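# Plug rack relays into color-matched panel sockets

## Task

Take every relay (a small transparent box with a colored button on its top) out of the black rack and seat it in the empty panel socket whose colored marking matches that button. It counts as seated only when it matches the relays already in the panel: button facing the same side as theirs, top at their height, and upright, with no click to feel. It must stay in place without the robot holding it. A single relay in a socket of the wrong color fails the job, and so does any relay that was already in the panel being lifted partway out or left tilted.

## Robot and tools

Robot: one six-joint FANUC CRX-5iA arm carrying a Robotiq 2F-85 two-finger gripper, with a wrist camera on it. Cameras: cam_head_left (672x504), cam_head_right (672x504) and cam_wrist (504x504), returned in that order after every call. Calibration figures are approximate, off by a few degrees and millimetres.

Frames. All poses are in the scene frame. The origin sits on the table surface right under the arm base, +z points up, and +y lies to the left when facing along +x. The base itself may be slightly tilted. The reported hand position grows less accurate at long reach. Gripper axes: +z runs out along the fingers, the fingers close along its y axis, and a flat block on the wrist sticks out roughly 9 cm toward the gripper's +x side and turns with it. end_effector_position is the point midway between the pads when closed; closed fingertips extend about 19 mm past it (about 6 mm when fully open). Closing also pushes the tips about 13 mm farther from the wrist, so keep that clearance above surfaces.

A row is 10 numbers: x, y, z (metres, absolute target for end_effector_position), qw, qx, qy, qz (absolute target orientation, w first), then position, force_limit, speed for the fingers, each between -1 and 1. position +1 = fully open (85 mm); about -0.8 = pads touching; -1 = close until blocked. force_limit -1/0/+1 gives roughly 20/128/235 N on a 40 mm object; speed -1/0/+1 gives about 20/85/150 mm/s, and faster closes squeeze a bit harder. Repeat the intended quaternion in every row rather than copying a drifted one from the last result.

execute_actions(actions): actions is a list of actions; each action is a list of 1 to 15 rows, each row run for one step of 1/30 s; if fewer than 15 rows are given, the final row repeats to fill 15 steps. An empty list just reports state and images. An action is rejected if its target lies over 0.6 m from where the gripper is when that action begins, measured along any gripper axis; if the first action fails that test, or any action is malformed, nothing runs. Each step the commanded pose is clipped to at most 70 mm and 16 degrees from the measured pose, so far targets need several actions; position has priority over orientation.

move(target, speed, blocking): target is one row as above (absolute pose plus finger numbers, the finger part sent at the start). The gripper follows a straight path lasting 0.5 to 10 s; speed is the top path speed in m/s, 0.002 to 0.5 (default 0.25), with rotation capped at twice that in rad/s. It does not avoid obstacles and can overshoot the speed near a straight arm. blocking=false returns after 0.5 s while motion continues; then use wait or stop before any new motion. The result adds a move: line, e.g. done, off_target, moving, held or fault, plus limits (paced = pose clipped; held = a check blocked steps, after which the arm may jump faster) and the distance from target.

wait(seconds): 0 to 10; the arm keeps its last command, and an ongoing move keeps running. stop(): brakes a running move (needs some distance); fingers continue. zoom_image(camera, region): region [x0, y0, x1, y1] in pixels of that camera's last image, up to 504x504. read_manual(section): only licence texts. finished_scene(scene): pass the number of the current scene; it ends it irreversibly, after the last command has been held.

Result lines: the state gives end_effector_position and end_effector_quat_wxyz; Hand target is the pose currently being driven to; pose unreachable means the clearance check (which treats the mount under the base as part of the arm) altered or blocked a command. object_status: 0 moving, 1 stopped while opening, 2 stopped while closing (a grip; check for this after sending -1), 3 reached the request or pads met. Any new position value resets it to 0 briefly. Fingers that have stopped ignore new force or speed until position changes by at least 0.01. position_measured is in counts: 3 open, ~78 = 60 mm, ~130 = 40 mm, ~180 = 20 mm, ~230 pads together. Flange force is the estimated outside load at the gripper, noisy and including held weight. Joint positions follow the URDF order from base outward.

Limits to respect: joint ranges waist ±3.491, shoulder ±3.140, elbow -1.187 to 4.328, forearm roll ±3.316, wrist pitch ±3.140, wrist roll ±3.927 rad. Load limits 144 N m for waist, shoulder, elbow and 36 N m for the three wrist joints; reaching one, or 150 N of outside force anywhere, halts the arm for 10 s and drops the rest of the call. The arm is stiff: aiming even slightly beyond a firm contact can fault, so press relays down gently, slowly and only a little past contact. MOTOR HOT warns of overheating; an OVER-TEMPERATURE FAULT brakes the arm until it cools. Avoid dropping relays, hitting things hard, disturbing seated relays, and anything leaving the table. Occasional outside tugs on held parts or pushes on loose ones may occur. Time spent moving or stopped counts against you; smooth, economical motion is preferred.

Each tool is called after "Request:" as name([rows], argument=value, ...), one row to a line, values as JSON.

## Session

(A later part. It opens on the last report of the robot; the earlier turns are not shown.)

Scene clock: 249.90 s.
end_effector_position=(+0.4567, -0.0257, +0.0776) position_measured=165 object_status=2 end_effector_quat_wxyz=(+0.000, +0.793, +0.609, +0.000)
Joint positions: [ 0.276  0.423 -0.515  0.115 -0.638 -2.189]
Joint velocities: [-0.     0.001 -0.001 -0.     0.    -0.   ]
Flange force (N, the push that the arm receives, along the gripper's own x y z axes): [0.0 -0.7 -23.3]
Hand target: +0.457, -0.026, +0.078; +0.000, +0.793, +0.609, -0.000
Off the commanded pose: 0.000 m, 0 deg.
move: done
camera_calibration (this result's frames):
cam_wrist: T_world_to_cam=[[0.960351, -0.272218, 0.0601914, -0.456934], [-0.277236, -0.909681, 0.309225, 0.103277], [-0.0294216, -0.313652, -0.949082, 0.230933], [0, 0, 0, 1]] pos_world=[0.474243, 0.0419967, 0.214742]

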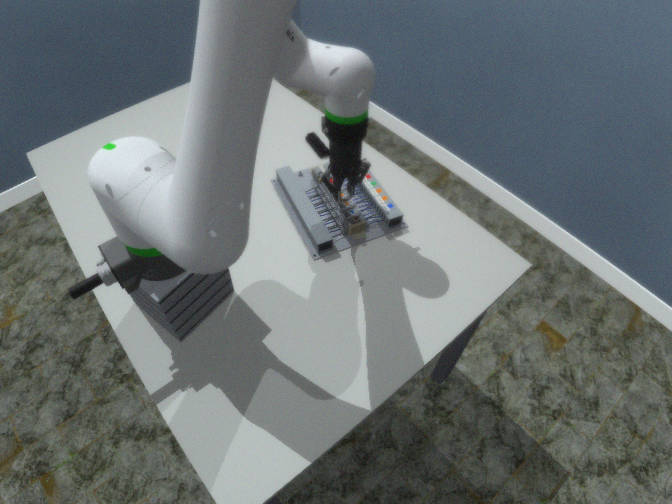

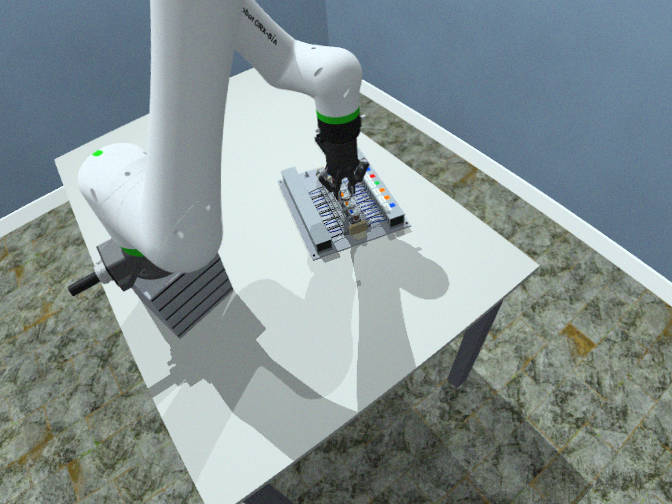

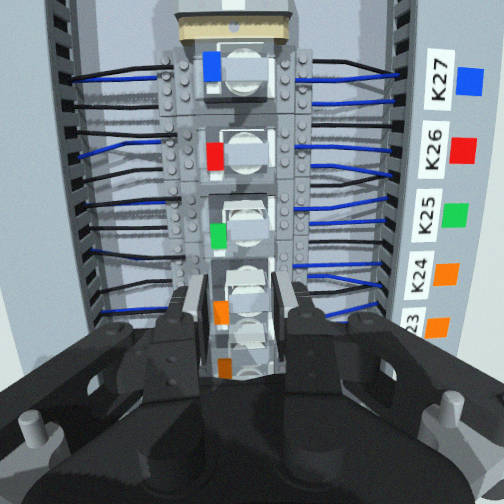

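Request:
move(target=[0.4567,-0.0257,0.0742,0,0.7934,0.6088,0,-1,-0.5,-0.3], speed=0.004)

Request:
move(target=[0.4567,-0.0257,0.0735,0,0.7934,0.6088,0,-1,-0.5,-0.3], speed=0.002)

Scene clock: 254.13 s.
end_effector_position=(+0.4567, -0.0257, +0.0742) position_measured=165 object_status=2 end_effector_quat_wxyz=(+0.000, +0.793, +0.609, +0.000)
Joint positions: [ 0.275  0.43  -0.516  0.117 -0.63  -2.19 ]
Joint velocities: [ 0.    -0.001  0.001 -0.001  0.     0.   ]
Flange force (N, the push that the arm receives, along the gripper's own x y z axes): [2.2 -4.7 -31.5]
Hand target: +0.457, -0.026, +0.074; +0.000, +0.793, +0.609, -0.000
Off the commanded pose: 0.000 m, 0 deg.
move: done
camera_calibration (this result's frames):
cam_wrist: T_world_to_cam=[[0.960355, -0.272228, 0.0600887, -0.456687], [-0.277213, -0.909673, 0.309271, 0.10428], [-0.0295312, -0.313667, -0.949074, 0.22781], [0, 0, 0, 1]] pos_world=[0.474217, 0.0419938, 0.2114]

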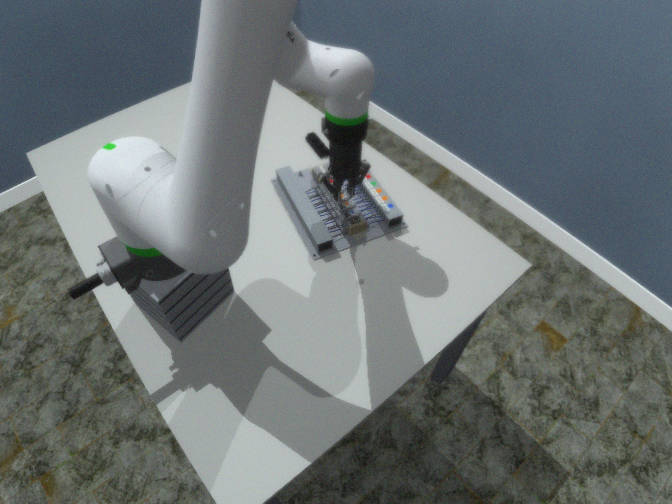

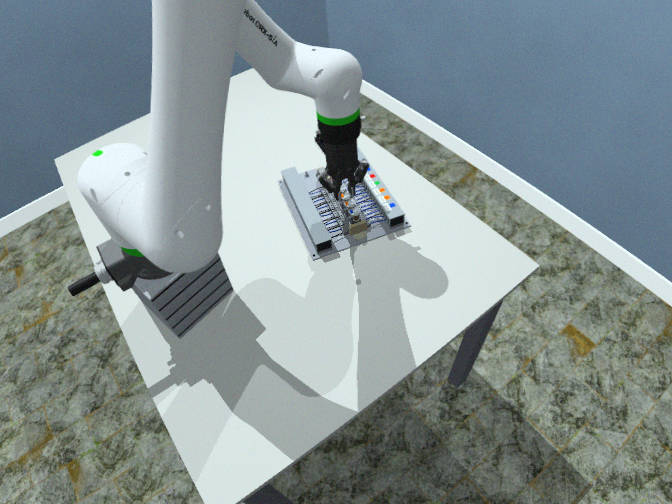

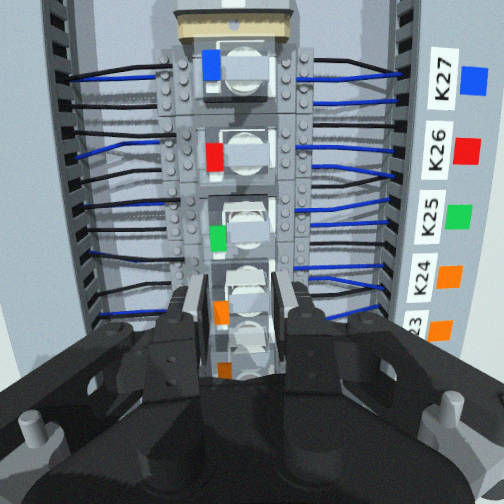

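Scene clock: 254.83 s.
end_effector_position=(+0.4567, -0.0257, +0.0735) position_measured=165 object_status=2 end_effector_quat_wxyz=(+0.000, +0.793, +0.609, +0.000)
Joint positions: [ 0.275  0.432 -0.516  0.117 -0.628 -2.191]
Joint velocities: [-0.     0.001  0.001  0.001  0.001 -0.   ]
Flange force (N, the push that the arm receives, along the gripper's own x y z axes): [1.4 -5.3 -31.6]
Hand target: +0.457, -0.026, +0.074; +0.000, +0.793, +0.609, -0.000
Off the commanded pose: 0.000 m, 0 deg.
move: done
camera_calibration (this result's frames):
cam_wrist: T_world_to_cam=[[0.960356, -0.272225, 0.0600824, -0.456645], [-0.277208, -0.909675, 0.309268, 0.104499], [-0.029535, -0.313662, -0.949075, 0.227142], [0, 0, 0, 1]] pos_world=[0.474218, 0.0419955, 0.210693]

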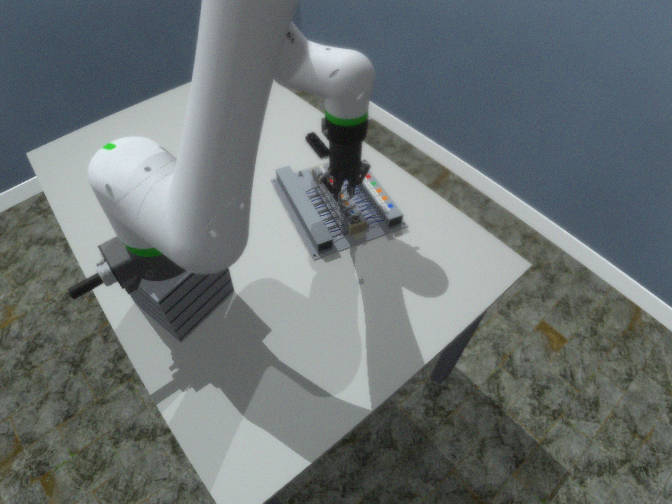

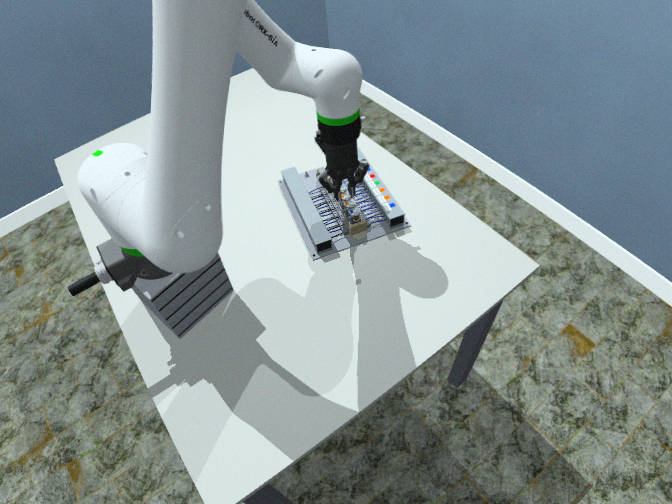

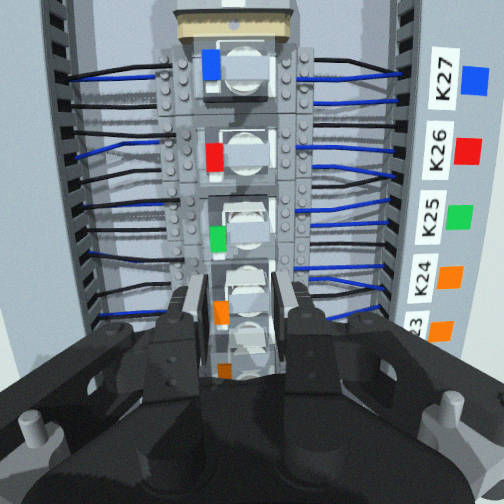

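Request:
move(target=[0.4567,-0.0257,0.0729,0,0.7934,0.6088,0,-1,-0.5,-0.3], speed=0.002)

Scene clock: 257.23 s.
end_effector_position=(+0.4568, -0.0257, +0.0730) position_measured=165 object_status=2 end_effector_quat_wxyz=(+0.000, +0.793, +0.609, +0.000)
Joint positions: [ 0.275  0.433 -0.516  0.117 -0.627 -2.191]
Joint velocities: [ 0.     0.    -0.001 -0.001  0.     0.   ]
Flange force (N, the push that the arm receives, along the gripper's own x y z axes): [2.2 -16.9 -77.4]
Hand target: +0.457, -0.026, +0.073; +0.000, +0.793, +0.609, -0.000
Off the commanded pose: 0.000 m, 0 deg.
move: done
camera_calibration (this result's frames):
cam_wrist: T_world_to_cam=[[0.96035, -0.272217, 0.0602106, -0.456668], [-0.277242, -0.909687, 0.309204, 0.104709], [-0.0293979, -0.313637, -0.949088, 0.226574], [0, 0, 0, 1]] pos_world=[0.474252, 0.0420017, 0.210158]

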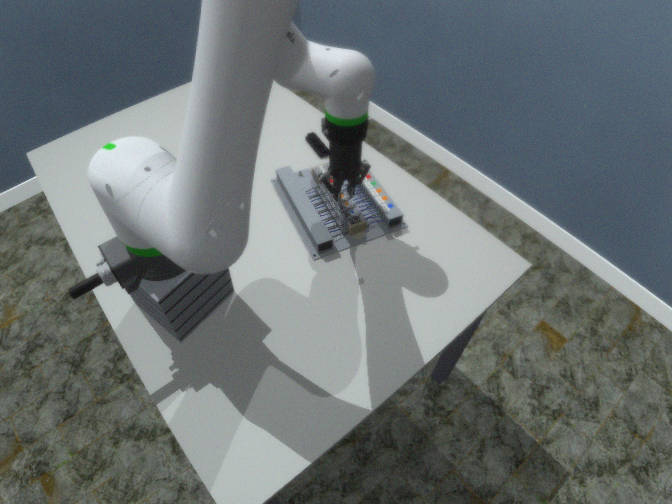

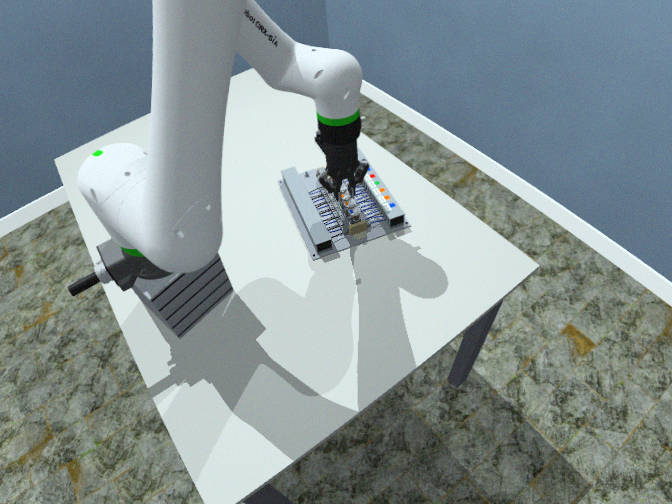

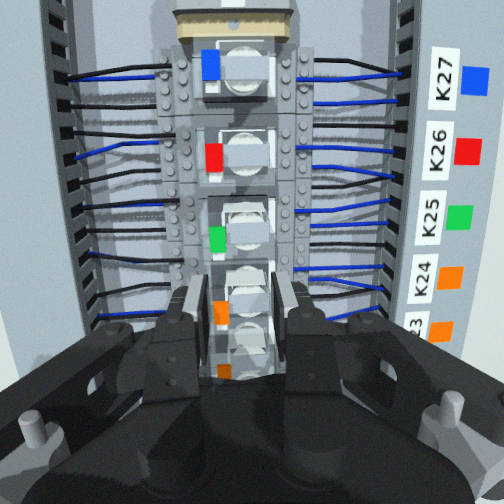

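Request:
move(target=[0.4567,-0.0257,0.0736,0,0.7934,0.6088,0,0.1,-0.5,0], speed=0.002)

Request:
move(target=[0.4567,-0.0257,0.15,0,0.7934,0.6088,0,0.1,-0.5,0], speed=0.1)

Request:
zoom_image(camera="cam_wrist", region=[110, 80, 410, 380])

Request:
zoom_image(camera="cam_head_right", region=[310, 160, 380, 240])

Scene clock: 262.57 s.
end_effector_position=(+0.4567, -0.0257, +0.0736) position_measured=117 object_status=3 end_effector_quat_wxyz=(+0.000, +0.793, +0.609, -0.000)
Joint positions: [ 0.275  0.432 -0.516  0.117 -0.628 -2.191]
Joint velocities: [0.001 0.001 0.    0.    0.    0.   ]
Flange force (N, the push that the arm receives, along the gripper's own x y z axes): [0.9 2.2 0.9]
Hand target: +0.457, -0.026, +0.074; +0.000, +0.793, +0.609, -0.000
Off the commanded pose: 0.000 m, 0 deg.
move: done
camera_calibration (this result's frames):
cam_wrist: T_world_to_cam=[[0.960309, -0.272398, 0.060045, -0.456619], [-0.277357, -0.909605, 0.309339, 0.104508], [-0.0296461, -0.313715, -0.949054, 0.227251], [0, 0, 0, 1]] pos_world=[0.474218, 0.0419711, 0.210763]

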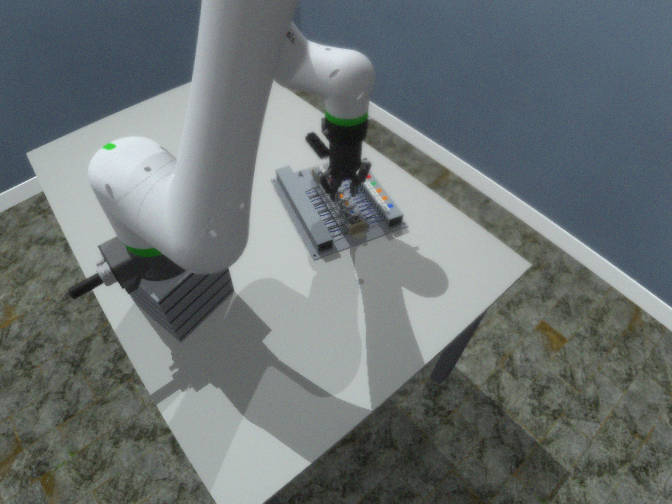

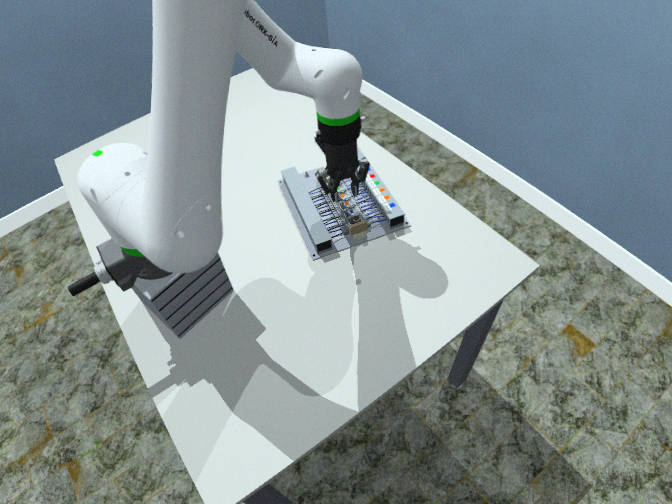

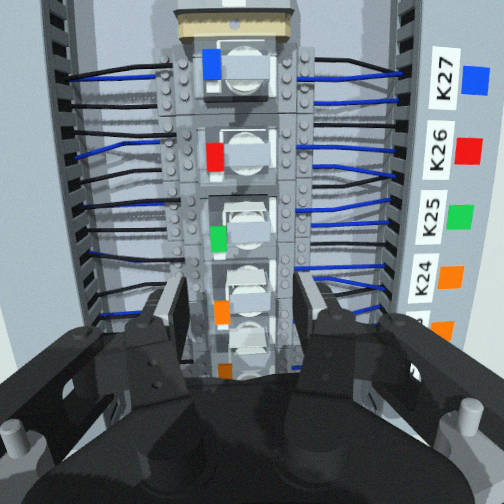

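Scene clock: 263.67 s.
end_effector_position=(+0.4567, -0.0256, +0.1499) position_measured=117 object_status=3 end_effector_quat_wxyz=(-0.000, +0.793, +0.609, -0.000)
Joint positions: [ 0.288  0.277 -0.479  0.094 -0.82  -2.173]
Joint velocities: [ 0.    -0.002  0.    -0.001 -0.001  0.   ]
Flange force (N, the push that the arm receives, along the gripper's own x y z axes): [1.6 4.3 -0.3]
Hand target: +0.457, -0.026, +0.150; -0.000, +0.793, +0.609, +0.000
Off the commanded pose: 0.000 m, 0 deg.
move: done
camera_calibration (this result's frames):
cam_wrist: T_world_to_cam=[[0.960391, -0.272139, 0.0599156, -0.461232], [-0.277076, -0.909742, 0.30919, 0.0809057], [-0.0296346, -0.313544, -0.949111, 0.299674], [0, 0, 0, 1]] pos_world=[0.474261, 0.0420452, 0.287044]

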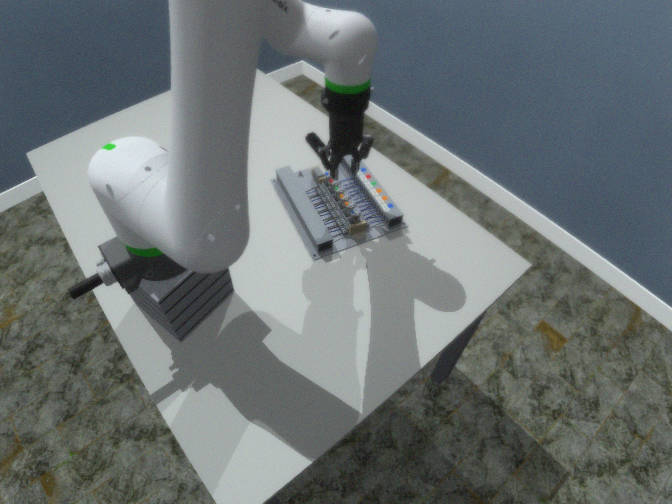

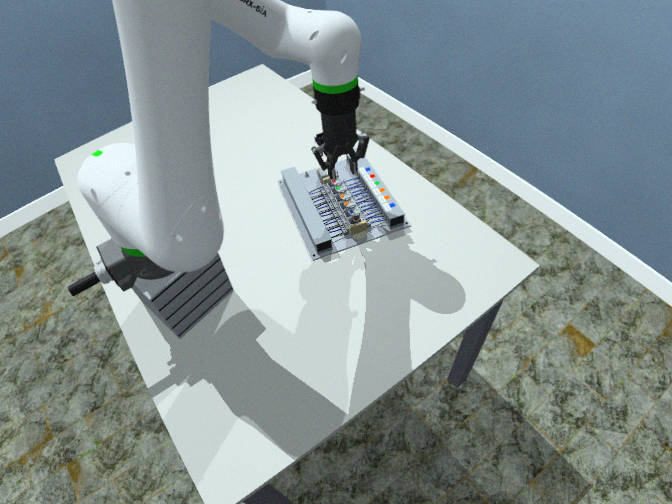

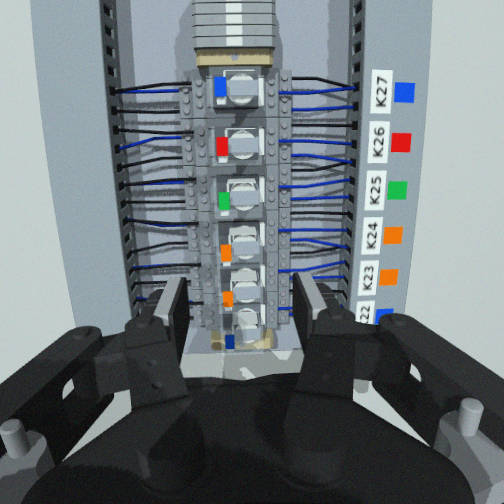

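Region (110, 80, 410, 380) of cam_wrist's 504x504 image, scaled by 1.680, with more detail than that image has.

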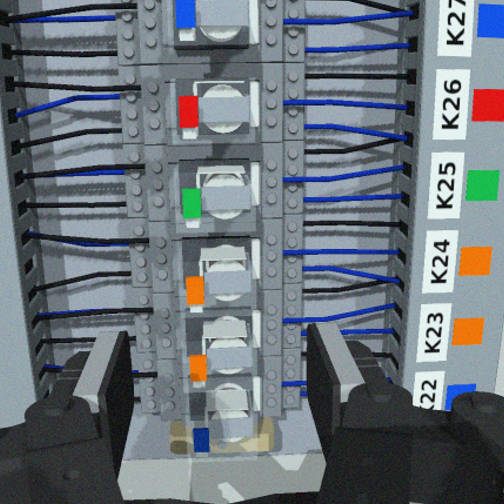

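Region (310, 160, 380, 240) of cam_head_right's 672x504 image, scaled by 6.300, with more detail than that image has; it fills the left 441 columns of this view, and the rest is white.

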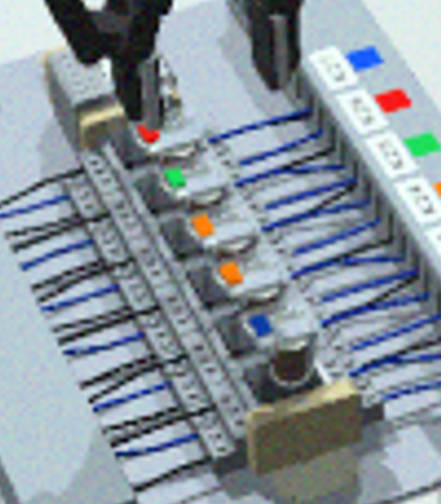

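Request:
finished_scene(scene=1)

The scene is finished: the task was done.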